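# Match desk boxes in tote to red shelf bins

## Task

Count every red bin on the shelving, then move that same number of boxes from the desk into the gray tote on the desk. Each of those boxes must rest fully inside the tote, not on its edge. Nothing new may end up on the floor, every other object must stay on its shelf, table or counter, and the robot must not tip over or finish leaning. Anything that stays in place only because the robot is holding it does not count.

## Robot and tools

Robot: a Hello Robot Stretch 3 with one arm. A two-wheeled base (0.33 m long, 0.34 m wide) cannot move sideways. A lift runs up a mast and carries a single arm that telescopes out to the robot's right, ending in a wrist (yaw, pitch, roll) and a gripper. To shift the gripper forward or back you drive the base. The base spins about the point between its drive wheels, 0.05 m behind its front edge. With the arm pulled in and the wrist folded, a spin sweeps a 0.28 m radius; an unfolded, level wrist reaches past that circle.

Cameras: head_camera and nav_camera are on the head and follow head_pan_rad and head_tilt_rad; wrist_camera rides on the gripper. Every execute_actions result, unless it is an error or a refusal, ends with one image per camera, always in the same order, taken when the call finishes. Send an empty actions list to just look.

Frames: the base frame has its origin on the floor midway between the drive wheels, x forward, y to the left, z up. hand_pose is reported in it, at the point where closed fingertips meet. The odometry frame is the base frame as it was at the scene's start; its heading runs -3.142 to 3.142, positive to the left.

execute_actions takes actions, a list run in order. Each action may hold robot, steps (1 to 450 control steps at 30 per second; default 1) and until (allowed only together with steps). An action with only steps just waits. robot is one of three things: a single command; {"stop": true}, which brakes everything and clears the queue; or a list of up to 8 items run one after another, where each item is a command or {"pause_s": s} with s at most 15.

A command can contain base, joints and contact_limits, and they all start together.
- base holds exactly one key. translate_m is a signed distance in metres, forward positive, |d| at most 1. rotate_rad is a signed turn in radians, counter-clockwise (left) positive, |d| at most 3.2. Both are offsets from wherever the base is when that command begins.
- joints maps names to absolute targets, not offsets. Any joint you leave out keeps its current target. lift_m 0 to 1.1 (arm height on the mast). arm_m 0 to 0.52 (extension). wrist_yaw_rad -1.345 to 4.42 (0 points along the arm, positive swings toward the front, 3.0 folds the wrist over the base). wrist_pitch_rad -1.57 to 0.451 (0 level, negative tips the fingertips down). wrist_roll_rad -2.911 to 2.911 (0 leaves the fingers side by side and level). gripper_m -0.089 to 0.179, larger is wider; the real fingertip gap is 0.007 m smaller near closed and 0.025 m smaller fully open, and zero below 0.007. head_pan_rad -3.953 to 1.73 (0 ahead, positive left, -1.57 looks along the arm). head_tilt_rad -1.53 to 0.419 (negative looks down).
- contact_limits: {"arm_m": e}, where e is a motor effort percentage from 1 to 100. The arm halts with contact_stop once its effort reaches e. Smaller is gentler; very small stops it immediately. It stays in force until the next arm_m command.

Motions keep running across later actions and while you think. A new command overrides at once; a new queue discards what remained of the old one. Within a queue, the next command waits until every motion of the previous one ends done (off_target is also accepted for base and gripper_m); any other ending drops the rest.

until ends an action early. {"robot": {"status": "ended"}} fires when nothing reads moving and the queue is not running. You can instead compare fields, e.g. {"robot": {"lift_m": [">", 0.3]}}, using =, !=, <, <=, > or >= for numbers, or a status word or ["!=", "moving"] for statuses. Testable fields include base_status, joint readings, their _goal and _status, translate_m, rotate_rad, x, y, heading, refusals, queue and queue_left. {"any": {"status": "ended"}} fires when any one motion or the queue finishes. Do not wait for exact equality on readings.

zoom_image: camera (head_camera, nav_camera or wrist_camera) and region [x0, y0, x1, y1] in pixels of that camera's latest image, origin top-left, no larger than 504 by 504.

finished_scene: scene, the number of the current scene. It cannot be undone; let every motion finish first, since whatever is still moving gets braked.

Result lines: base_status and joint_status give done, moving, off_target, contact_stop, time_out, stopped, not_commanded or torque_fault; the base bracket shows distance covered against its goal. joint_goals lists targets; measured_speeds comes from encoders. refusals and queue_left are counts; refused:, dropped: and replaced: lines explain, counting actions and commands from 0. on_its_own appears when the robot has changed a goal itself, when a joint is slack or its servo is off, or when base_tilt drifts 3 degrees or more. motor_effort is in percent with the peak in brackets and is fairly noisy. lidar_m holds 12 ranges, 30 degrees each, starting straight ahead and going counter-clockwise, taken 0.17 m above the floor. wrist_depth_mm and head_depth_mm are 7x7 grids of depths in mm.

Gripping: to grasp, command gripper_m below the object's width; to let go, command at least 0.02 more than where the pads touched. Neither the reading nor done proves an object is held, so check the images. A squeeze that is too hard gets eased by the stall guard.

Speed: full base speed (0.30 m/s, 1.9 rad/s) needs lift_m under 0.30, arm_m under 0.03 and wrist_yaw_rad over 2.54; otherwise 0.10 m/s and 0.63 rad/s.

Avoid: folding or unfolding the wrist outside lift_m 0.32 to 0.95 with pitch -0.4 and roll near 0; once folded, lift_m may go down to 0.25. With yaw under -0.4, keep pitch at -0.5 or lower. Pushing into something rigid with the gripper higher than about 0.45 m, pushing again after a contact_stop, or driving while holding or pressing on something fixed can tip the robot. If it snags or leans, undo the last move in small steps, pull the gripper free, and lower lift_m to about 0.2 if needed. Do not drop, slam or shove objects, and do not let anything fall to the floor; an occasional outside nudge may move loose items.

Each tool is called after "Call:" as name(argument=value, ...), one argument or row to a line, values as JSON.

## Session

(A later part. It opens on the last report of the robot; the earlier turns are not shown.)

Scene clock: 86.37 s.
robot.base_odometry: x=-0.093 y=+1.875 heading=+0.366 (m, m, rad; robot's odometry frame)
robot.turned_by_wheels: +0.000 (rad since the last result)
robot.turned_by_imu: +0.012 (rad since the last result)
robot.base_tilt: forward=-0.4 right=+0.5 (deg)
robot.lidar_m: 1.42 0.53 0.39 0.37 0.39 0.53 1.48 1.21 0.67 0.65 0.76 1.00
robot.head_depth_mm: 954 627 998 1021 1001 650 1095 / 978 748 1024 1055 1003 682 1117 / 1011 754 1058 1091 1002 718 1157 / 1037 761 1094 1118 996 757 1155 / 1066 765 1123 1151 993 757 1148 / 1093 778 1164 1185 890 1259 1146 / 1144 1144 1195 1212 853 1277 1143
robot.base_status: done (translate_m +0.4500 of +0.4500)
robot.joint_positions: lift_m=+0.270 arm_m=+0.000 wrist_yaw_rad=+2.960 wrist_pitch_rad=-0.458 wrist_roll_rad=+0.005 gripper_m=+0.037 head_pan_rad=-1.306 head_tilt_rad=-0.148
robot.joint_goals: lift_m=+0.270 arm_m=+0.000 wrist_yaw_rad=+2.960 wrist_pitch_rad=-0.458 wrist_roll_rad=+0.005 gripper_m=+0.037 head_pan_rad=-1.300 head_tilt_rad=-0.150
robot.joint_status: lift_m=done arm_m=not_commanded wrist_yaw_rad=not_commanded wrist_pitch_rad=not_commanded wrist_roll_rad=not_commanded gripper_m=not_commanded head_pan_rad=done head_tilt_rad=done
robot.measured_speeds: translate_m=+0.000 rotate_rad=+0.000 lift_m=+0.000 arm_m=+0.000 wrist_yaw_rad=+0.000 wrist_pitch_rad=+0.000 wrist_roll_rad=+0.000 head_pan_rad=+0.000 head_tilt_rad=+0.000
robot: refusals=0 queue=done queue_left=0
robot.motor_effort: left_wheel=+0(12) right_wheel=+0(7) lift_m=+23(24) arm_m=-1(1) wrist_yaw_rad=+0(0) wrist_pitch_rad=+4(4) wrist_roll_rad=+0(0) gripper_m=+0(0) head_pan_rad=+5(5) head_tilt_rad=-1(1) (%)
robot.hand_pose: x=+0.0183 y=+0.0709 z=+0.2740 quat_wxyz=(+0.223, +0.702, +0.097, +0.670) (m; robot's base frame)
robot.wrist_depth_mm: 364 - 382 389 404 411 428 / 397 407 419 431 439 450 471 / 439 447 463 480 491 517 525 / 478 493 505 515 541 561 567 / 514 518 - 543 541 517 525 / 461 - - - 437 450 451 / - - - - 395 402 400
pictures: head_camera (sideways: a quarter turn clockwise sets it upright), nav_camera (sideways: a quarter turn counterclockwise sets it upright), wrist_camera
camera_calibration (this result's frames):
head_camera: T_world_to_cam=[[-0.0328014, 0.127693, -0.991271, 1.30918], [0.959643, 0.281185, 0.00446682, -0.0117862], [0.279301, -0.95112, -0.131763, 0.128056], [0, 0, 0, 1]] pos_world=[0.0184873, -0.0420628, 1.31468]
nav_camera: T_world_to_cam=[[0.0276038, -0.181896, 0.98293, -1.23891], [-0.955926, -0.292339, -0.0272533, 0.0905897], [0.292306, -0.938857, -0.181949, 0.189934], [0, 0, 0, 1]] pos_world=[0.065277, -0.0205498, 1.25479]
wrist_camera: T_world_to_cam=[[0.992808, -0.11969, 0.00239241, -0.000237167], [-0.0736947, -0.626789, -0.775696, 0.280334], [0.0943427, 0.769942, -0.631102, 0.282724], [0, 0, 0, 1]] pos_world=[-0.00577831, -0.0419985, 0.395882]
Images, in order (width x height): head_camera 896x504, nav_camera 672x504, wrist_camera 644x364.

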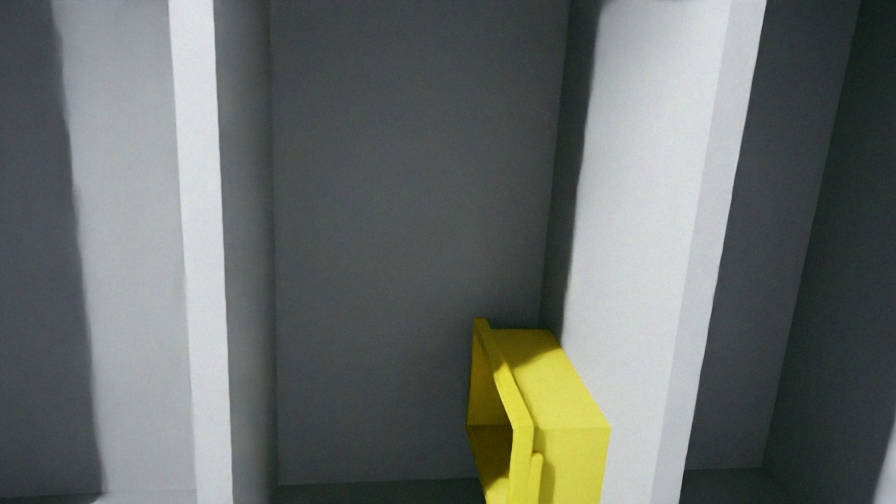

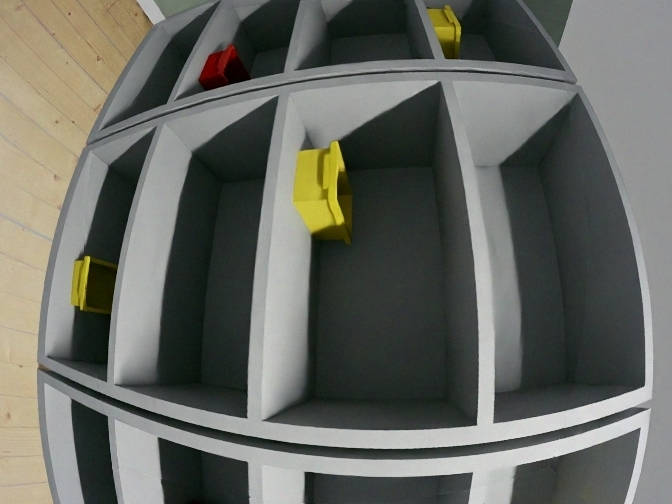

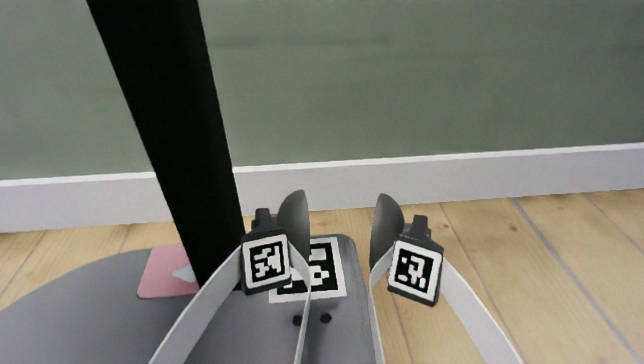

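Call:
zoom_image(
  camera="nav_camera",
  region=[80, 0, 580, 160],
)

Call:
execute_actions(
  actions=[
    {"robot":{"base":{"translate_m":0.5},"joints":{"head_pan_rad":-1.15}},"steps":450,"until":{"robot":{"status":"ended"}}},
  ],
)

Region (80, 0, 580, 160) of nav_camera's 672x504 image, scaled by 1.008, with more detail than that image has; it fills the top 161 rows of this view, and the rest is white.

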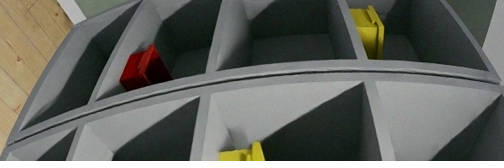

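Scene clock: 103.87 s.
robot.base_odometry: x=+0.374 y=+2.054 heading=+0.366 (m, m, rad; robot's odometry frame)
robot.turned_by_wheels: +0.000 (rad since the last result)
robot.turned_by_imu: +0.005 (rad since the last result)
robot.base_tilt: forward=-0.4 right=+0.5 (deg)
robot.lidar_m: 1.25 0.52 0.39 0.37 0.38 0.53 1.49 0.92 0.77 0.77 0.70 1.30
robot.head_depth_mm: 977 746 1019 1038 796 680 1105 / 814 751 899 948 922 720 1076 / 617 632 667 692 721 706 784 / 637 653 672 693 709 732 747 / 1159 1043 1224 1256 989 1233 1089 / 1224 910 1293 1334 987 1375 1135 / 1279 841 1357 1404 985 1468 1028
robot.base_status: done (translate_m +0.5000 of +0.5000)
robot.joint_positions: lift_m=+0.270 arm_m=+0.000 wrist_yaw_rad=+2.960 wrist_pitch_rad=-0.458 wrist_roll_rad=+0.005 gripper_m=+0.037 head_pan_rad=-1.157 head_tilt_rad=-0.148
robot.joint_goals: lift_m=+0.270 arm_m=+0.000 wrist_yaw_rad=+2.960 wrist_pitch_rad=-0.458 wrist_roll_rad=+0.005 gripper_m=+0.037 head_pan_rad=-1.150 head_tilt_rad=-0.150
robot.joint_status: lift_m=done arm_m=not_commanded wrist_yaw_rad=not_commanded wrist_pitch_rad=not_commanded wrist_roll_rad=not_commanded gripper_m=not_commanded head_pan_rad=done head_tilt_rad=done
robot.measured_speeds: translate_m=+0.000 rotate_rad=+0.000 lift_m=+0.000 arm_m=+0.000 wrist_yaw_rad=+0.000 wrist_pitch_rad=+0.000 wrist_roll_rad=+0.000 head_pan_rad=+0.000 head_tilt_rad=+0.000
robot: refusals=0 queue=done queue_left=0
robot.motor_effort: left_wheel=+0(11) right_wheel=+0(7) lift_m=+24(23) arm_m=-1(1) wrist_yaw_rad=-1(0) wrist_pitch_rad=+4(4) wrist_roll_rad=+0(0) gripper_m=+0(0) head_pan_rad=+5(26) head_tilt_rad=-2(1) (%)
robot.hand_pose: x=+0.0183 y=+0.0709 z=+0.2740 quat_wxyz=(+0.223, +0.702, +0.097, +0.670) (m; robot's base frame)
robot.wrist_depth_mm: 362 - 381 390 398 409 418 / 401 405 414 428 438 453 467 / 439 448 463 471 490 505 520 / 479 487 510 514 535 555 583 / 507 524 - 535 529 517 525 / 461 - - - 440 452 449 / - - - - 397 400 399
pictures: head_camera (sideways: a quarter turn clockwise sets it upright), nav_camera (sideways: a quarter turn counterclockwise sets it upright), wrist_camera
camera_calibration (this result's frames):
head_camera: T_world_to_cam=[[-0.0514619, 0.12138, -0.991271, 1.30929], [0.907033, 0.421036, 0.00446682, -0.0114653], [0.417903, -0.898886, -0.131763, 0.127211], [0, 0, 0, 1]] pos_world=[0.0246165, -0.0397475, 1.31468]
nav_camera: T_world_to_cam=[[0.0543987, -0.175752, 0.98293, -1.23907], [-0.901696, -0.431511, -0.0272533, 0.0902589], [0.428935, -0.884821, -0.181949, 0.1891], [0, 0, 0, 1]] pos_world=[0.0676783, -0.0115029, 1.25479]
wrist_camera: T_world_to_cam=[[0.992808, -0.11969, 0.00239253, -0.000237203], [-0.0736945, -0.626789, -0.775696, 0.280334], [0.0943428, 0.769941, -0.631102, 0.282724], [0, 0, 0, 1]] pos_world=[-0.00577832, -0.0419985, 0.395882]
Images, in order (width x height): head_camera 896x504, nav_camera 672x504, wrist_camera 644x364.

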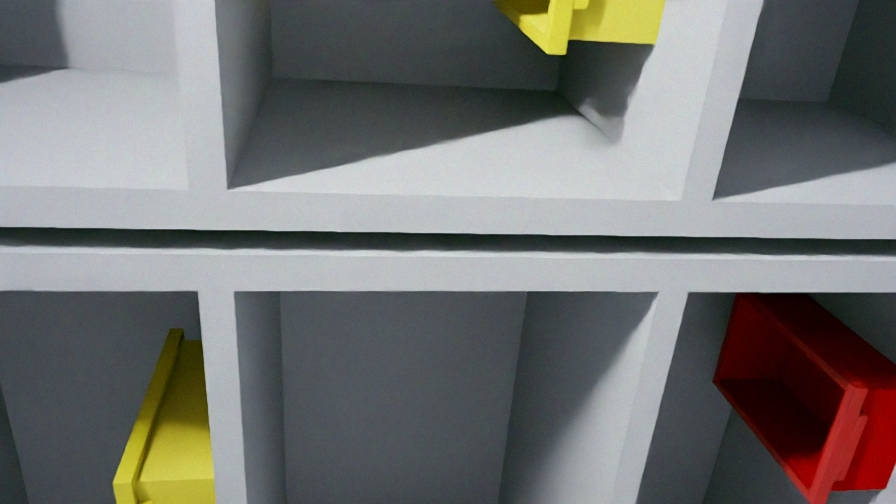

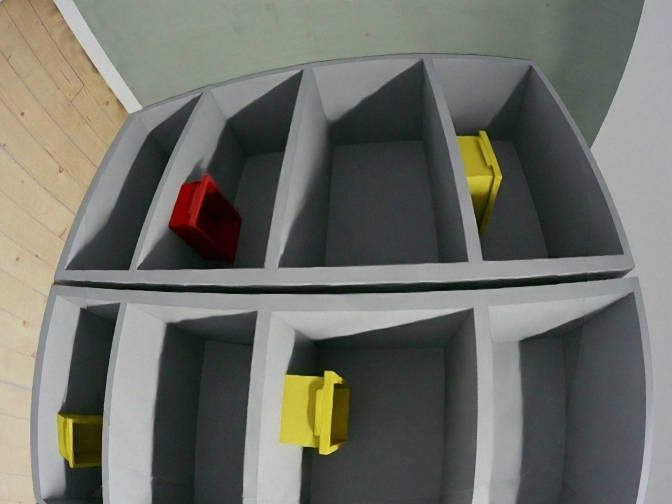

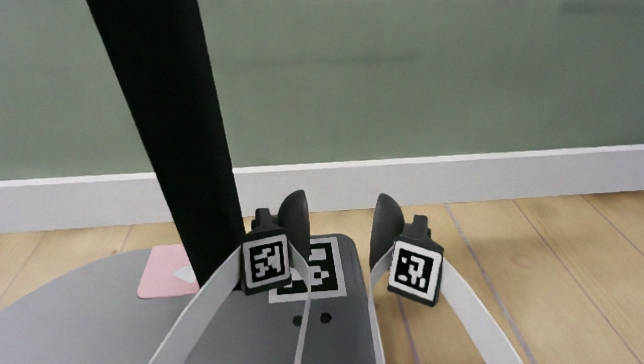

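Call:
execute_actions(
  actions=[
    {"robot":[{"base":{"translate_m":-1.0},"joints":{"head_pan_rad":-1.75,"head_tilt_rad":-0.45}},{"base":{"translate_m":-1.0}},{"base":{"translate_m":-0.95}}],"steps":450,"until":{"robot":{"queue_left":["=",1]}}},
  ],
)

Call:
execute_actions(
  actions=[
    {"steps":450,"until":{"robot":{"queue_left":["=",0]}}},
  ],
)

Call:
execute_actions(
  actions=[
    {"steps":450,"until":{"robot":{"status":"ended"}}},
  ],
)

Scene clock: 113.37 s.
robot.base_odometry: x=-0.560 y=+1.697 heading=+0.366 (m, m, rad; robot's odometry frame)
robot.turned_by_wheels: +0.000 (rad since the last result)
robot.turned_by_imu: -0.005 (rad since the last result)
robot.base_tilt: forward=-0.4 right=+0.5 (deg)
robot.lidar_m: 1.45 0.53 0.39 0.37 0.39 0.53 1.47 1.56 0.83 1.10 0.72 1.04
robot.head_depth_mm: 972 1047 1087 768 1213 1025 1252 / 965 1034 1081 766 1283 991 1278 / 948 1015 1081 767 1201 963 1277 / 939 1006 1068 765 1204 961 1258 / 925 993 1049 726 1245 1021 1244 / 920 980 1033 726 1218 1020 907 / 904 966 1020 726 1207 1022 911
robot.base_status: done (translate_m -1.0000 of -1.0000)
robot.joint_positions: lift_m=+0.270 arm_m=+0.000 wrist_yaw_rad=+2.960 wrist_pitch_rad=-0.458 wrist_roll_rad=+0.005 gripper_m=+0.037 head_pan_rad=-1.743 head_tilt_rad=-0.444
robot.joint_goals: lift_m=+0.270 arm_m=+0.000 wrist_yaw_rad=+2.960 wrist_pitch_rad=-0.458 wrist_roll_rad=+0.005 gripper_m=+0.037 head_pan_rad=-1.750 head_tilt_rad=-0.450
robot.joint_status: lift_m=done arm_m=not_commanded wrist_yaw_rad=not_commanded wrist_pitch_rad=not_commanded wrist_roll_rad=not_commanded gripper_m=not_commanded head_pan_rad=done head_tilt_rad=done
robot.measured_speeds: translate_m=+0.000 rotate_rad=+0.000 lift_m=+0.000 arm_m=+0.000 wrist_yaw_rad=+0.000 wrist_pitch_rad=+0.000 wrist_roll_rad=+0.000 head_pan_rad=+0.000 head_tilt_rad=+0.000
robot: refusals=0 queue=running queue_left=1
robot.motor_effort: left_wheel=+1(10) right_wheel=-1(7) lift_m=+24(24) arm_m=-1(1) wrist_yaw_rad=-1(1) wrist_pitch_rad=+4(4) wrist_roll_rad=+0(0) gripper_m=-1(0) head_pan_rad=-5(44) head_tilt_rad=-3(32) (%)
robot.hand_pose: x=+0.0183 y=+0.0709 z=+0.2740 quat_wxyz=(+0.223, +0.702, +0.097, +0.670) (m; robot's base frame)
robot.wrist_depth_mm: 367 - 384 396 399 417 429 / 397 408 424 435 444 455 478 / 435 448 471 478 492 513 534 / 480 490 515 524 541 565 574 / 506 514 - 533 536 520 519 / 464 - - - 438 447 450 / - - - - 398 398 395
pictures: head_camera (sideways: a quarter turn clockwise sets it upright), nav_camera (sideways: a quarter turn counterclockwise sets it upright), wrist_camera
camera_calibration (this result's frames):
head_camera: T_world_to_cam=[[0.0727557, 0.408683, -0.909772, 1.20207], [0.988175, -0.152983, 0.0103035, -0.0195561], [-0.134969, -0.899764, -0.414981, 0.499195], [0, 0, 0, 1]] pos_world=[-0.000756593, -0.0450981, 1.30096]
nav_camera: T_world_to_cam=[[-0.0995823, -0.451031, 0.886935, -1.1128], [-0.988297, 0.148351, -0.0355221, 0.10154], [-0.115556, -0.880092, -0.460526, 0.554973], [0, 0, 0, 1]] pos_world=[0.0536673, -0.0285427, 1.24617]
wrist_camera: T_world_to_cam=[[0.992808, -0.11969, 0.00239259, -0.000237187], [-0.0736943, -0.626789, -0.775696, 0.280334], [0.0943426, 0.769941, -0.631102, 0.282724], [0, 0, 0, 1]] pos_world=[-0.00577835, -0.0419985, 0.395882]
Images, in order (width x height): head_camera 896x504, nav_camera 672x504, wrist_camera 644x364.

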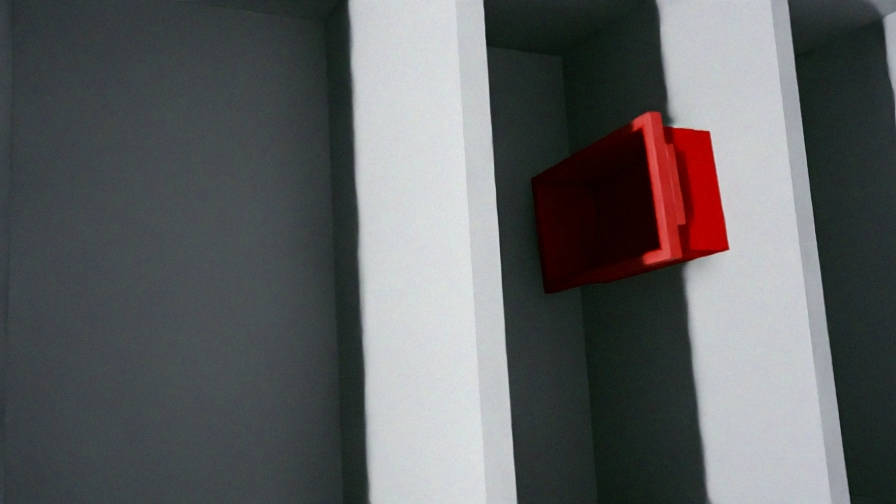

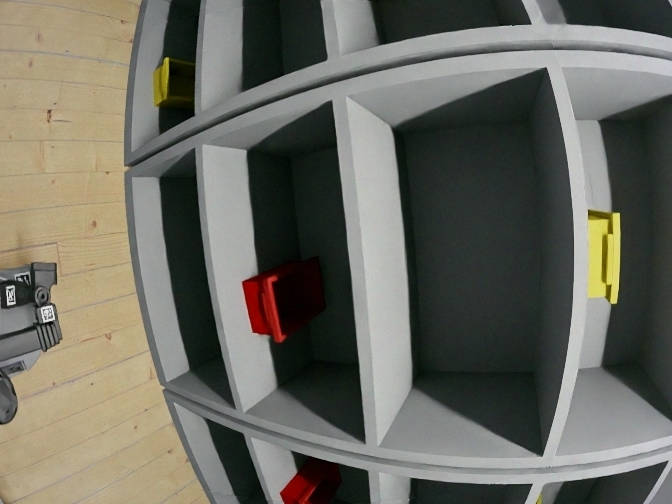

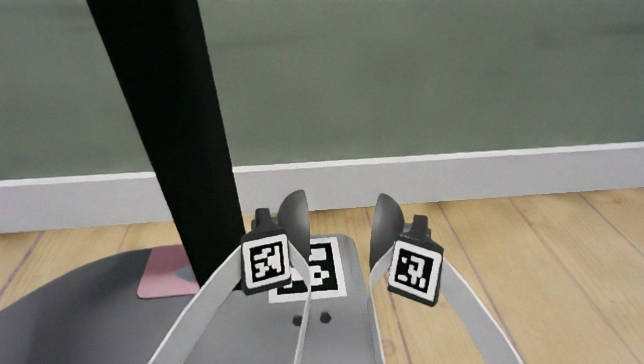

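Scene clock: 118.40 s.
robot.base_odometry: x=-1.494 y=+1.339 heading=+0.366 (m, m, rad; robot's odometry frame)
robot.turned_by_wheels: +0.000 (rad since the last result)
robot.turned_by_imu: -0.006 (rad since the last result)
robot.base_tilt: forward=-0.3 right=+0.5 (deg)
robot.lidar_m: 1.47 0.53 0.39 0.37 0.38 0.52 1.42 1.58 0.80 1.10 0.75 1.47
robot.head_depth_mm: 962 1014 997 815 1095 1022 1148 / 972 1040 1086 768 1272 1020 1279 / 954 1027 1074 767 1270 990 1283 / 941 1012 1068 765 1167 930 1246 / 929 991 1054 765 1161 912 1253 / 920 985 1036 723 1214 1024 905 / 911 970 1026 725 1200 1021 906
robot.base_status: done (translate_m -1.0000 of -1.0000)
robot.joint_positions: lift_m=+0.270 arm_m=+0.000 wrist_yaw_rad=+2.960 wrist_pitch_rad=-0.458 wrist_roll_rad=+0.005 gripper_m=+0.037 head_pan_rad=-1.743 head_tilt_rad=-0.444
robot.joint_goals: lift_m=+0.270 arm_m=+0.000 wrist_yaw_rad=+2.960 wrist_pitch_rad=-0.458 wrist_roll_rad=+0.005 gripper_m=+0.037 head_pan_rad=-1.750 head_tilt_rad=-0.450
robot.joint_status: lift_m=done arm_m=not_commanded wrist_yaw_rad=not_commanded wrist_pitch_rad=not_commanded wrist_roll_rad=not_commanded gripper_m=not_commanded head_pan_rad=done head_tilt_rad=done
robot.measured_speeds: translate_m=+0.000 rotate_rad=+0.000 lift_m=+0.000 arm_m=+0.000 wrist_yaw_rad=+0.000 wrist_pitch_rad=+0.000 wrist_roll_rad=+0.000 head_pan_rad=+0.000 head_tilt_rad=+0.000
robot: refusals=0 queue=running queue_left=0
robot.motor_effort: left_wheel=+2(9) right_wheel=-1(8) lift_m=+24(23) arm_m=-1(1) wrist_yaw_rad=+0(0) wrist_pitch_rad=+5(4) wrist_roll_rad=+0(0) gripper_m=+1(0) head_pan_rad=-4(5) head_tilt_rad=-4(4) (%)
robot.hand_pose: x=+0.0183 y=+0.0709 z=+0.2740 quat_wxyz=(+0.223, +0.702, +0.097, +0.670) (m; robot's base frame)
robot.wrist_depth_mm: 360 - 379 392 400 415 426 / 392 403 413 430 444 459 469 / 433 450 464 477 494 509 531 / 479 487 508 516 537 558 570 / 506 527 - 537 539 521 521 / 461 - - - 440 454 447 / - - - - 396 399 398
pictures: head_camera (sideways: a quarter turn clockwise sets it upright), nav_camera (sideways: a quarter turn counterclockwise sets it upright), wrist_camera
camera_calibration (this result's frames):
head_camera: T_world_to_cam=[[0.0727685, 0.408721, -0.909754, 1.20204], [0.988173, -0.152998, 0.0103043, -0.0195571], [-0.134979, -0.899744, -0.41502, 0.499246], [0, 0, 0, 1]] pos_world=[-0.000757258, -0.045098, 1.30096]
nav_camera: T_world_to_cam=[[-0.0995955, -0.451067, 0.886915, -1.11277], [-0.988294, 0.148367, -0.0355231, 0.101541], [-0.115566, -0.880071, -0.460564, 0.555023], [0, 0, 0, 1]] pos_world=[0.0536673, -0.028541, 1.24617]
wrist_camera: T_world_to_cam=[[0.992808, -0.11969, 0.00239255, -0.000237173], [-0.0736944, -0.626789, -0.775696, 0.280334], [0.0943426, 0.769941, -0.631102, 0.282724], [0, 0, 0, 1]] pos_world=[-0.00577834, -0.0419985, 0.395882]
Images, in order (width x height): head_camera 896x504, nav_camera 672x504, wrist_camera 644x364.

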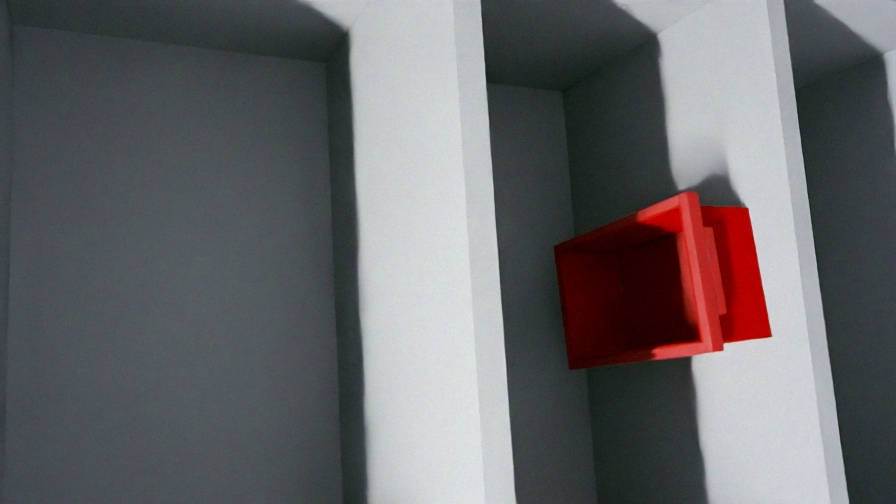

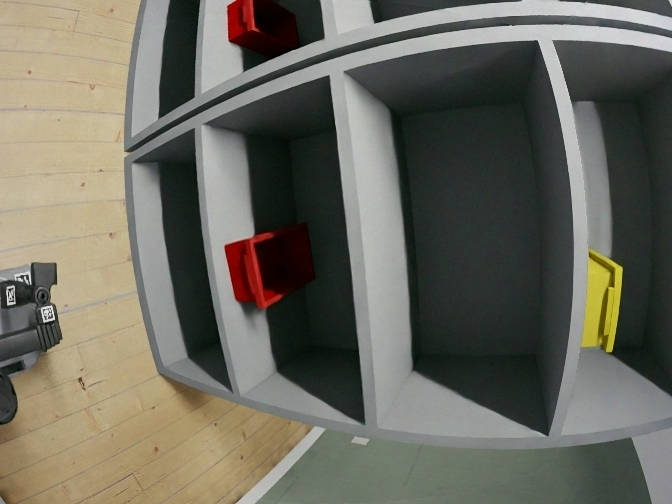

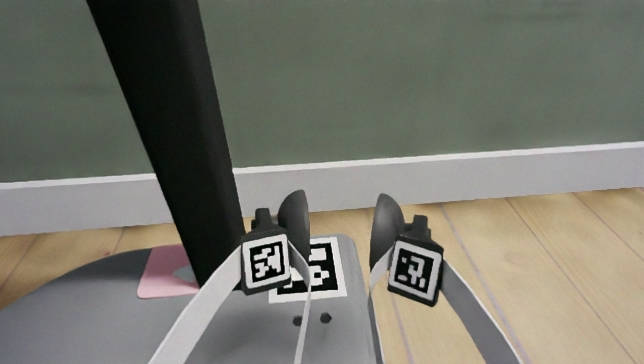

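Scene clock: 123.27 s.
robot.base_odometry: x=-2.381 y=+0.999 heading=+0.366 (m, m, rad; robot's odometry frame)
robot.turned_by_wheels: +0.000 (rad since the last result)
robot.turned_by_imu: -0.005 (rad since the last result)
robot.base_tilt: forward=-0.4 right=+0.4 (deg)
robot.lidar_m: 1.47 0.52 0.38 0.36 0.37 0.51 0.58 0.60 0.81 2.16 0.79 1.48
robot.head_depth_mm: 1228 1259 1287 1324 1349 1404 1356 / 1559 1600 1664 1712 1783 1675 1425 / 2148 2201 2342 2417 2153 1731 1422 / 2996 3186 3483 3009 2211 1739 1427 / 2992 3227 3463 3024 2204 1730 1421 / 2957 3174 3363 3050 2222 1730 1425 / 2920 3119 3338 3069 2225 1720 1424
robot.base_status: done (translate_m -0.9500 of -0.9500)
robot.joint_positions: lift_m=+0.270 arm_m=+0.000 wrist_yaw_rad=+2.960 wrist_pitch_rad=-0.458 wrist_roll_rad=+0.005 gripper_m=+0.037 head_pan_rad=-1.743 head_tilt_rad=-0.444
robot.joint_goals: lift_m=+0.270 arm_m=+0.000 wrist_yaw_rad=+2.960 wrist_pitch_rad=-0.458 wrist_roll_rad=+0.005 gripper_m=+0.037 head_pan_rad=-1.750 head_tilt_rad=-0.450
robot.joint_status: lift_m=done arm_m=not_commanded wrist_yaw_rad=not_commanded wrist_pitch_rad=not_commanded wrist_roll_rad=not_commanded gripper_m=not_commanded head_pan_rad=done head_tilt_rad=done
robot.measured_speeds: translate_m=+0.000 rotate_rad=+0.000 lift_m=+0.000 arm_m=+0.000 wrist_yaw_rad=+0.000 wrist_pitch_rad=+0.000 wrist_roll_rad=+0.000 head_pan_rad=+0.000 head_tilt_rad=+0.000
robot: refusals=0 queue=done queue_left=0
robot.motor_effort: left_wheel=+2(8) right_wheel=-2(9) lift_m=+23(23) arm_m=-1(1) wrist_yaw_rad=+0(1) wrist_pitch_rad=+4(4) wrist_roll_rad=+0(0) gripper_m=-1(0) head_pan_rad=-4(4) head_tilt_rad=-4(3) (%)
robot.hand_pose: x=+0.0183 y=+0.0709 z=+0.2740 quat_wxyz=(+0.223, +0.702, +0.097, +0.670) (m; robot's base frame)
robot.wrist_depth_mm: 353 - 367 380 395 401 417 / 380 394 408 419 434 455 465 / 421 432 455 468 485 502 522 / 461 474 491 504 525 548 574 / 493 508 - 533 532 519 522 / 463 - - - 437 453 450 / - - - - 396 398 398
pictures: head_camera (sideways: a quarter turn clockwise sets it upright), nav_camera (sideways: a quarter turn counterclockwise sets it upright), wrist_camera
camera_calibration (this result's frames):
head_camera: T_world_to_cam=[[0.0727737, 0.408732, -0.909748, 1.20204], [0.988172, -0.153006, 0.0103046, -0.0195574], [-0.134985, -0.899737, -0.415032, 0.499262], [0, 0, 0, 1]] pos_world=[-0.000757595, -0.0450979, 1.30096]
nav_camera: T_world_to_cam=[[-0.099601, -0.451078, 0.886909, -1.11276], [-0.988293, 0.148375, -0.0355234, 0.101542], [-0.115571, -0.880064, -0.460576, 0.555039], [0, 0, 0, 1]] pos_world=[0.0536672, -0.0285406, 1.24617]
wrist_camera: T_world_to_cam=[[0.992808, -0.11969, 0.00239252, -0.000237165], [-0.0736944, -0.626789, -0.775696, 0.280334], [0.0943425, 0.769941, -0.631102, 0.282724], [0, 0, 0, 1]] pos_world=[-0.00577834, -0.0419985, 0.395882]
Images, in order (width x height): head_camera 896x504, nav_camera 672x504, wrist_camera 644x364.

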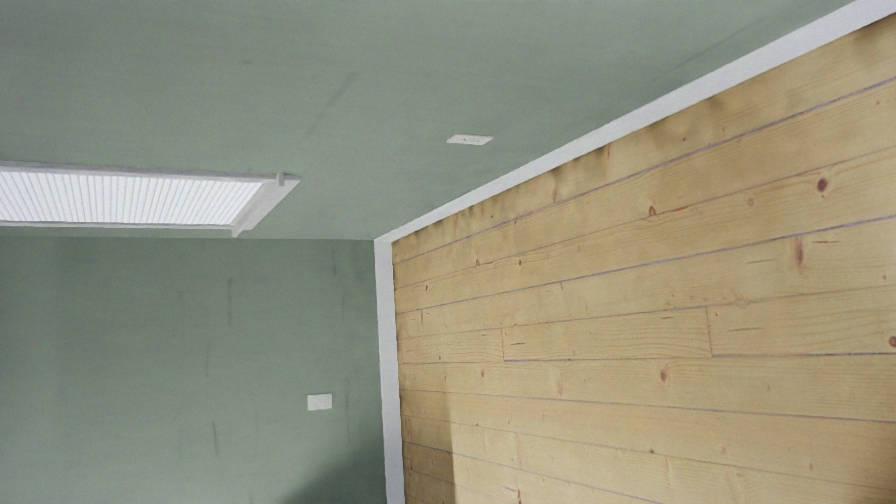

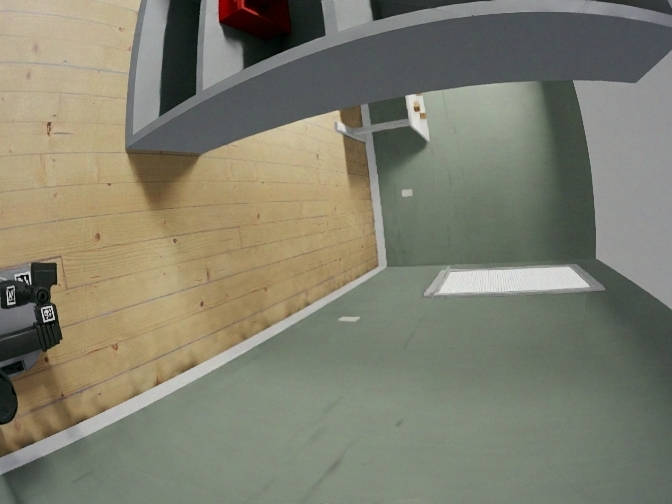

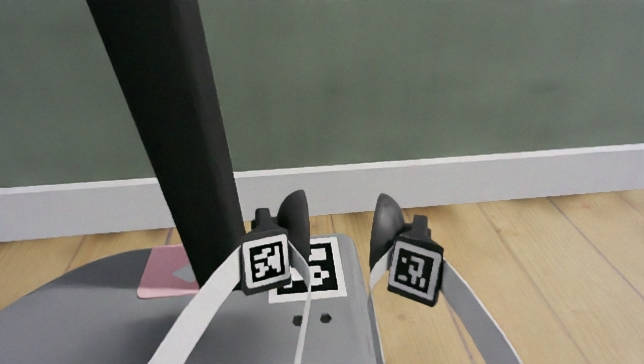

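Call:
execute_actions(
  actions=[
    {"robot":[{"base":{"rotate_rad":-1.37},"joints":{"head_pan_rad":0.3,"head_tilt_rad":-0.6}},{"base":{"translate_m":1.0}},{"base":{"translate_m":0.9}}],"steps":450,"until":{"robot":{"status":"ended"}}},
  ],
)

Scene clock: 182.10 s.
robot.base_odometry: x=-1.360 y=-0.604 heading=-1.004 (m, m, rad; robot's odometry frame)
robot.turned_by_wheels: -1.370 (rad since the last result)
robot.turned_by_imu: -1.353 (rad since the last result)
robot.base_tilt: forward=-0.3 right=+0.5 (deg)
robot.lidar_m: 1.20 1.46 2.06 1.66 0.90 0.75 2.15 1.16 0.97 0.97 1.09 1.56
robot.head_depth_mm: 1352 1447 1557 1750 1826 1524 1277 / 1401 1531 1414 1857 1839 1522 1298 / 1481 1625 1350 1114 1698 1515 1294 / 1563 1710 1400 1108 1829 1480 1295 / 1648 1794 1401 1905 1849 1514 1281 / 1751 1910 1402 2100 1841 1524 1293 / 1878 2019 1340 2072 1837 1512 1293
robot.base_status: done (translate_m +0.9000 of +0.9000)
robot.joint_positions: lift_m=+0.270 arm_m=+0.000 wrist_yaw_rad=+2.960 wrist_pitch_rad=-0.458 wrist_roll_rad=+0.005 gripper_m=+0.037 head_pan_rad=+0.293 head_tilt_rad=-0.594
robot.joint_goals: lift_m=+0.270 arm_m=+0.000 wrist_yaw_rad=+2.960 wrist_pitch_rad=-0.458 wrist_roll_rad=+0.005 gripper_m=+0.037 head_pan_rad=+0.300 head_tilt_rad=-0.600
robot.joint_status: lift_m=done arm_m=not_commanded wrist_yaw_rad=not_commanded wrist_pitch_rad=not_commanded wrist_roll_rad=not_commanded gripper_m=not_commanded head_pan_rad=done head_tilt_rad=done
robot.measured_speeds: translate_m=+0.000 rotate_rad=+0.000 lift_m=+0.000 arm_m=+0.000 wrist_yaw_rad=+0.000 wrist_pitch_rad=+0.000 wrist_roll_rad=+0.000 head_pan_rad=+0.000 head_tilt_rad=+0.000
robot: refusals=0 queue=done queue_left=0
robot.motor_effort: left_wheel=+2(14) right_wheel=+0(9) lift_m=+23(23) arm_m=-1(1) wrist_yaw_rad=-1(1) wrist_pitch_rad=+4(4) wrist_roll_rad=+0(0) gripper_m=+0(0) head_pan_rad=+4(48) head_tilt_rad=-4(22) (%)
robot.hand_pose: x=+0.0183 y=+0.0709 z=+0.2740 quat_wxyz=(+0.223, +0.702, +0.097, +0.670) (m; robot's base frame)
robot.wrist_depth_mm: 808 - - - - - - / 819 937 967 967 971 971 943 / 750 758 746 750 751 749 752 / 613 611 610 614 622 612 619 / 522 519 - 545 538 517 527 / 460 - - - 438 452 450 / - - - - 400 397 400
pictures: head_camera (sideways: a quarter turn clockwise sets it upright), nav_camera (sideways: a quarter turn counterclockwise sets it upright), wrist_camera
camera_calibration (this result's frames):
head_camera: T_world_to_cam=[[-0.523128, -0.15604, -0.837848, 1.11189], [-0.304789, 0.952332, 0.0129401, -0.0150993], [0.79589, 0.262136, -0.545751, 0.663672], [0, 0, 0, 1]] pos_world=[0.0488511, 0.0139071, 1.29399]
nav_camera: T_world_to_cam=[[0.569261, 0.149925, 0.808371, -1.01443], [0.305341, -0.951462, -0.0385602, 0.0975968], [0.763353, 0.26878, -0.587409, 0.714698], [0, 0, 0, 1]] pos_world=[0.00210971, 0.0528521, 1.24362]
wrist_camera: T_world_to_cam=[[0.992808, -0.11969, 0.00239227, -0.000238732], [-0.073695, -0.626792, -0.775694, 0.280324], [0.0943421, 0.769939, -0.631105, 0.282735], [0, 0, 0, 1]] pos_world=[-0.00577835, -0.0420125, 0.395882]
Images, in order (width x height): head_camera 896x504, nav_camera 672x504, wrist_camera 644x364.

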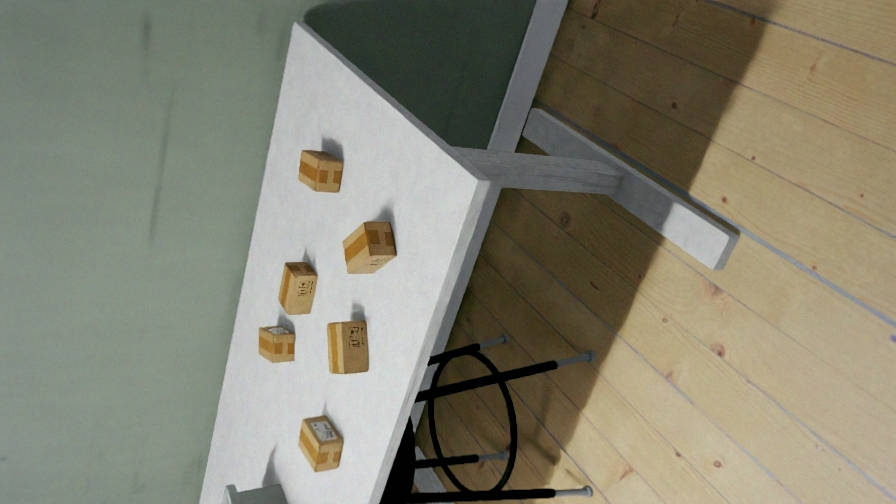

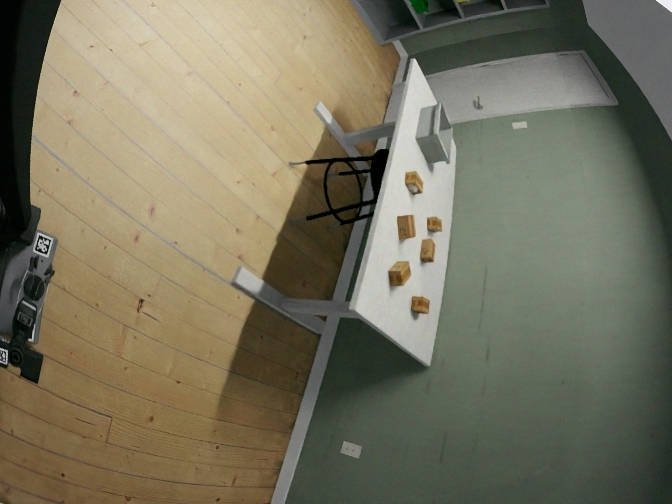

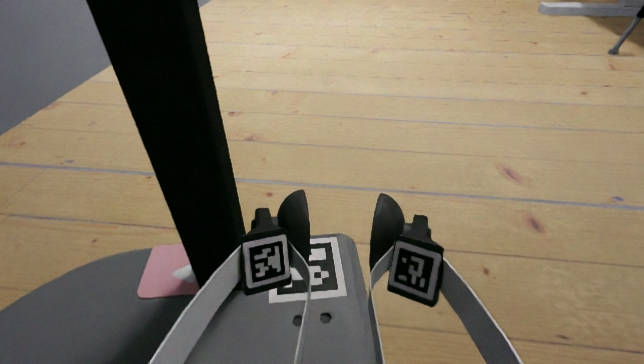

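Call:
execute_actions(
  actions=[
    {"robot":{"base":{"translate_m":0.555},"joints":{"lift_m":0.93,"wrist_pitch_rad":-0.4,"wrist_roll_rad":0.0,"head_pan_rad":-1.2,"head_tilt_rad":-0.8}},"steps":450,"until":{"robot":{"base_status":["!=","moving"]}}},
    {"robot":{"base":{"rotate_rad":1.355}},"steps":450,"until":{"robot":{"status":"ended"}}},
    {"robot":{"base":{"translate_m":0.47},"joints":{"wrist_yaw_rad":0.0,"gripper_m":0.14}},"steps":450,"until":{"robot":{"wrist_yaw_rad_status":["!=","moving"]}}},
    {"robot":{"joints":{"lift_m":1.02,"wrist_pitch_rad":-1.5,"arm_m":0.15}},"steps":450,"until":{"robot":{"status":"ended"}}},
  ],
)

Scene clock: 241.03 s.
robot.base_odometry: x=-0.621 y=-0.911 heading=+0.351 (m, m, rad; robot's odometry frame)
robot.turned_by_wheels: +1.355 (rad since the last result)
robot.turned_by_imu: +1.370 (rad since the last result)
robot.base_tilt: forward=-0.4 right=+0.4 (deg)
robot.lidar_m: 2.78 1.84 1.35 1.29 1.34 1.61 1.56 1.44 1.05 0.57 0.57 0.67
robot.head_depth_mm: 869 977 970 817 616 575 519 / 906 1013 971 796 691 587 536 / 936 1060 970 777 647 587 1126 / 974 1106 972 796 630 587 1167 / 1010 1139 944 801 678 588 1185 / 1065 1165 974 802 676 612 1189 / 1114 1201 974 800 665 1077 1185
robot.base_status: done (translate_m +0.4700 of +0.4700)
robot.joint_positions: lift_m=+1.020 arm_m=+0.150 wrist_yaw_rad=+0.001 wrist_pitch_rad=-1.496 wrist_roll_rad=+0.005 gripper_m=+0.140 head_pan_rad=-1.193 head_tilt_rad=-0.791
robot.joint_goals: lift_m=+1.020 arm_m=+0.150 wrist_yaw_rad=+0.000 wrist_pitch_rad=-1.500 wrist_roll_rad=+0.000 gripper_m=+0.140 head_pan_rad=-1.200 head_tilt_rad=-0.800
robot.joint_status: lift_m=done arm_m=done wrist_yaw_rad=done wrist_pitch_rad=done wrist_roll_rad=done gripper_m=done head_pan_rad=done head_tilt_rad=done
robot.measured_speeds: translate_m=+0.000 rotate_rad=+0.000 lift_m=+0.000 arm_m=+0.000 wrist_yaw_rad=+0.000 wrist_pitch_rad=+0.000 wrist_roll_rad=+0.000 head_pan_rad=+0.000 head_tilt_rad=+0.000
robot: refusals=0 queue=done queue_left=0
robot.motor_effort: left_wheel=-2(11) right_wheel=+3(8) lift_m=+31(32) arm_m=+4(2) wrist_yaw_rad=-3(2) wrist_pitch_rad=-1(6) wrist_roll_rad=-3(3) gripper_m=+0(81) head_pan_rad=-3(48) head_tilt_rad=-5(25) (%)
robot.hand_pose: x=-0.0216 y=-0.2898 z=+0.9012 quat_wxyz=(+0.518, +0.480, -0.519, -0.482) (m; robot's base frame)
robot.wrist_depth_mm: 334 286 326 277 316 317 317 / 343 289 333 328 325 322 971 / 349 347 343 338 332 330 - / 360 355 349 348 342 333 - / - 363 - 354 349 343 - / - - - - - - - / - - - - - - -
pictures: head_camera (sideways: a quarter turn clockwise sets it upright), nav_camera (sideways: a quarter turn counterclockwise sets it upright), wrist_camera
camera_calibration (this result's frames):
head_camera: T_world_to_cam=[[-0.256291, 0.650767, -0.714715, 0.949762], [0.924221, 0.381523, 0.0159688, -0.0265356], [0.283072, -0.656463, -0.699233, 0.866457], [0, 0, 0, 1]] pos_world=[0.0226698, -0.0391528, 1.28509]
nav_camera: T_world_to_cam=[[0.251665, -0.691123, 0.677506, -0.841932], [-0.925164, -0.377321, -0.0412454, 0.108588], [0.284143, -0.616424, -0.73436, 0.908765], [0, 0, 0, 1]] pos_world=[0.0541276, 0.0192792, 1.24225]
wrist_camera: T_world_to_cam=[[-0.998114, -0.033988, -0.0511181, 0.0246998], [-0.041251, 0.988051, 0.148506, 0.173607], [0.0454599, 0.150335, -0.987589, 1.1007], [0, 0, 0, 1]] pos_world=[-0.0182231, -0.336167, 1.06252]
Images, in order (width x height): head_camera 896x504, nav_camera 672x504, wrist_camera 644x364.

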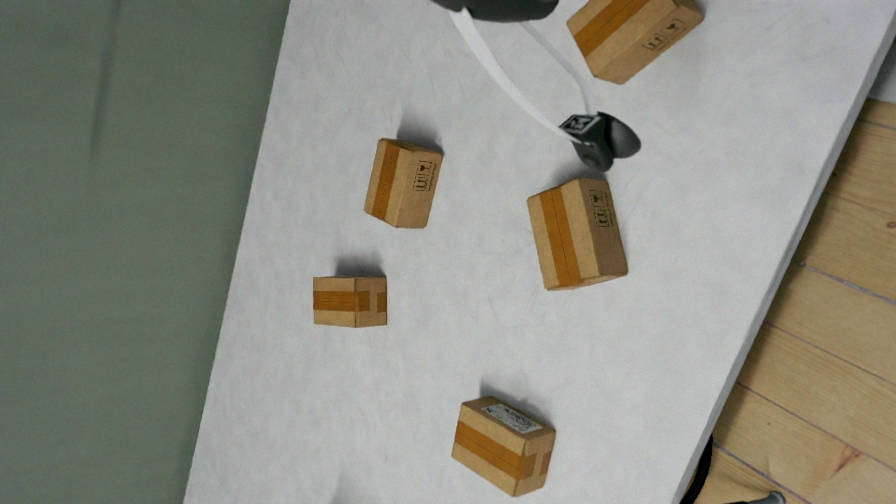

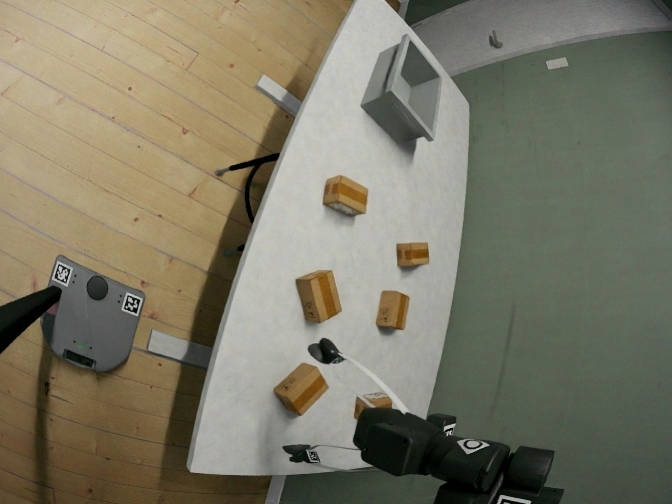

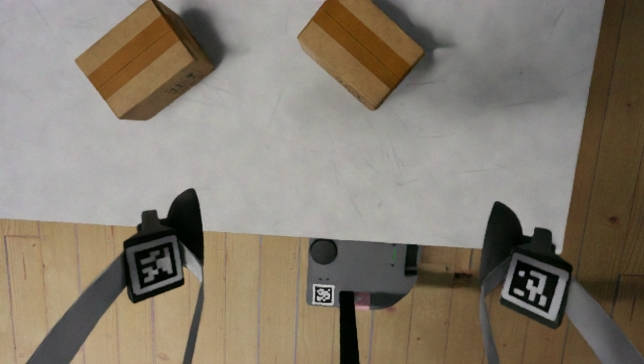

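Call:
zoom_image(
  camera="wrist_camera",
  region=[250, 0, 470, 130],
)

Region (250, 0, 470, 130) of wrist_camera's 644x364 image, scaled by 2.291; it fills the top 298 rows of this view, and the rest is white.

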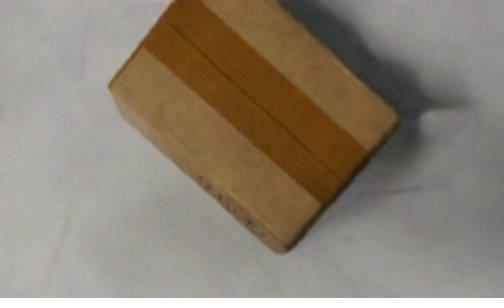

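Call:
execute_actions(
  actions=[
    {"robot":{"base":{"translate_m":-0.011},"joints":{"lift_m":0.93,"arm_m":0.266,"wrist_roll_rad":0.86,"gripper_m":0.125,"head_pan_rad":-1.5,"head_tilt_rad":-0.9}},"steps":450,"until":{"robot":{"status":"ended"}}},
  ],
)

Scene clock: 265.37 s.
robot.base_odometry: x=-0.631 y=-0.914 heading=+0.351 (m, m, rad; robot's odometry frame)
robot.turned_by_wheels: +0.000 (rad since the last result)
robot.turned_by_imu: +0.001 (rad since the last result)
robot.base_tilt: forward=-0.3 right=+0.5 (deg)
robot.lidar_m: 2.78 1.84 1.34 1.30 1.34 1.60 1.54 1.44 1.05 0.57 0.57 0.68
robot.head_depth_mm: - - 826 723 632 567 1154 / 869 - - 723 619 570 1151 / 916 1002 - 725 616 579 1141 / 930 1009 851 727 631 579 1155 / 944 1021 812 726 633 579 1155 / 951 1030 798 727 612 589 1162 / 959 1032 821 727 634 590 1155
robot.base_status: done (translate_m -0.0110 of -0.0110)
robot.joint_positions: lift_m=+0.930 arm_m=+0.266 wrist_yaw_rad=+0.001 wrist_pitch_rad=-1.497 wrist_roll_rad=+0.854 gripper_m=+0.125 head_pan_rad=-1.493 head_tilt_rad=-0.889
robot.joint_goals: lift_m=+0.930 arm_m=+0.266 wrist_yaw_rad=+0.000 wrist_pitch_rad=-1.500 wrist_roll_rad=+0.860 gripper_m=+0.125 head_pan_rad=-1.500 head_tilt_rad=-0.900
robot.joint_status: lift_m=done arm_m=done wrist_yaw_rad=done wrist_pitch_rad=done wrist_roll_rad=done gripper_m=done head_pan_rad=done head_tilt_rad=done
robot.measured_speeds: translate_m=+0.000 rotate_rad=+0.000 lift_m=+0.000 arm_m=+0.000 wrist_yaw_rad=+0.000 wrist_pitch_rad=+0.000 wrist_roll_rad=+0.000 head_pan_rad=+0.000 head_tilt_rad=+0.000
robot: refusals=0 queue=done queue_left=0
robot.motor_effort: left_wheel=-1(7) right_wheel=+3(6) lift_m=+23(32) arm_m=+5(4) wrist_yaw_rad=-1(1) wrist_pitch_rad=-1(1) wrist_roll_rad=+4(4) gripper_m=+0(62) head_pan_rad=-5(30) head_tilt_rad=-6(20) (%)
robot.hand_pose: x=-0.0216 y=-0.4054 z=+0.8115 quat_wxyz=(+0.258, +0.239, -0.686, -0.638) (m; robot's base frame)
robot.wrist_depth_mm: 254 249 242 237 232 226 222 / 260 256 248 242 238 232 227 / 268 261 254 247 242 238 231 / 277 267 262 206 247 243 237 / 284 278 266 211 250 247 244 / 292 287 276 270 264 - 603 / 303 281 278 277 270 264 966
pictures: head_camera (sideways: a quarter turn clockwise sets it upright), nav_camera (sideways: a quarter turn counterclockwise sets it upright), wrist_camera
camera_calibration (this result's frames):
head_camera: T_world_to_cam=[[-0.0577692, 0.763809, -0.642852, 0.854906], [0.995807, 0.089835, 0.0172509, -0.0286392], [0.070927, -0.63916, -0.765796, 0.954315], [0, 0, 0, 1]] pos_world=[0.0102197, -0.0404519, 1.28088]
nav_camera: T_world_to_cam=[[0.041132, -0.797196, 0.602318, -0.742679], [-0.995656, -0.083097, -0.04199, 0.109983], [0.0835251, -0.597974, -0.797151, 0.991638], [0, 0, 0, 1]] pos_world=[0.0572261, 0.010053, 1.24243]
wrist_camera: T_world_to_cam=[[-0.681581, 0.723894, -0.106885, 0.375499], [0.704623, 0.688679, 0.17096, 0.177673], [0.197366, 0.0412093, -0.979463, 0.981975], [0, 0, 0, 1]] pos_world=[-0.0630684, -0.434648, 0.971569]
Images, in order (width x height): head_camera 896x504, nav_camera 672x504, wrist_camera 644x364.

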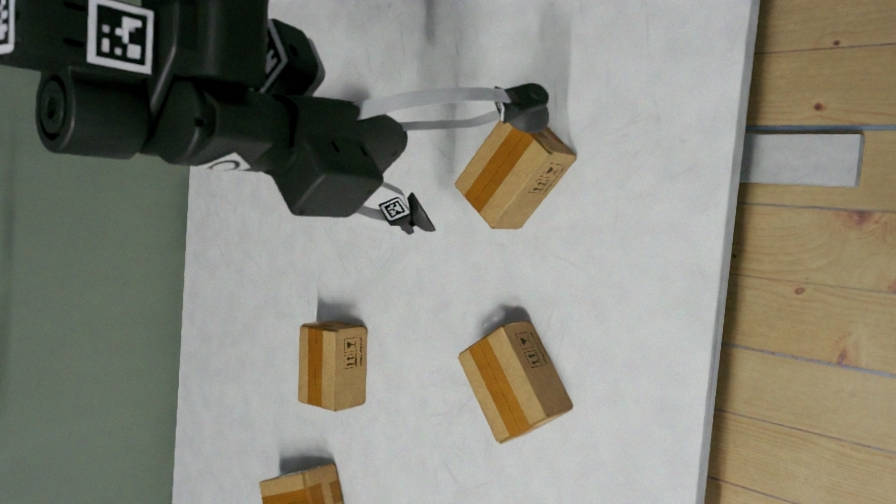

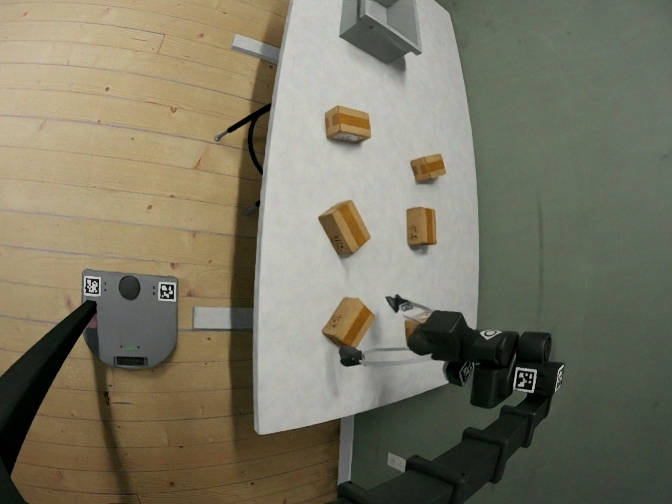

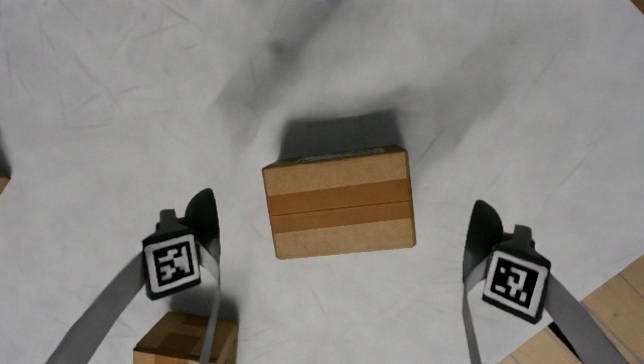

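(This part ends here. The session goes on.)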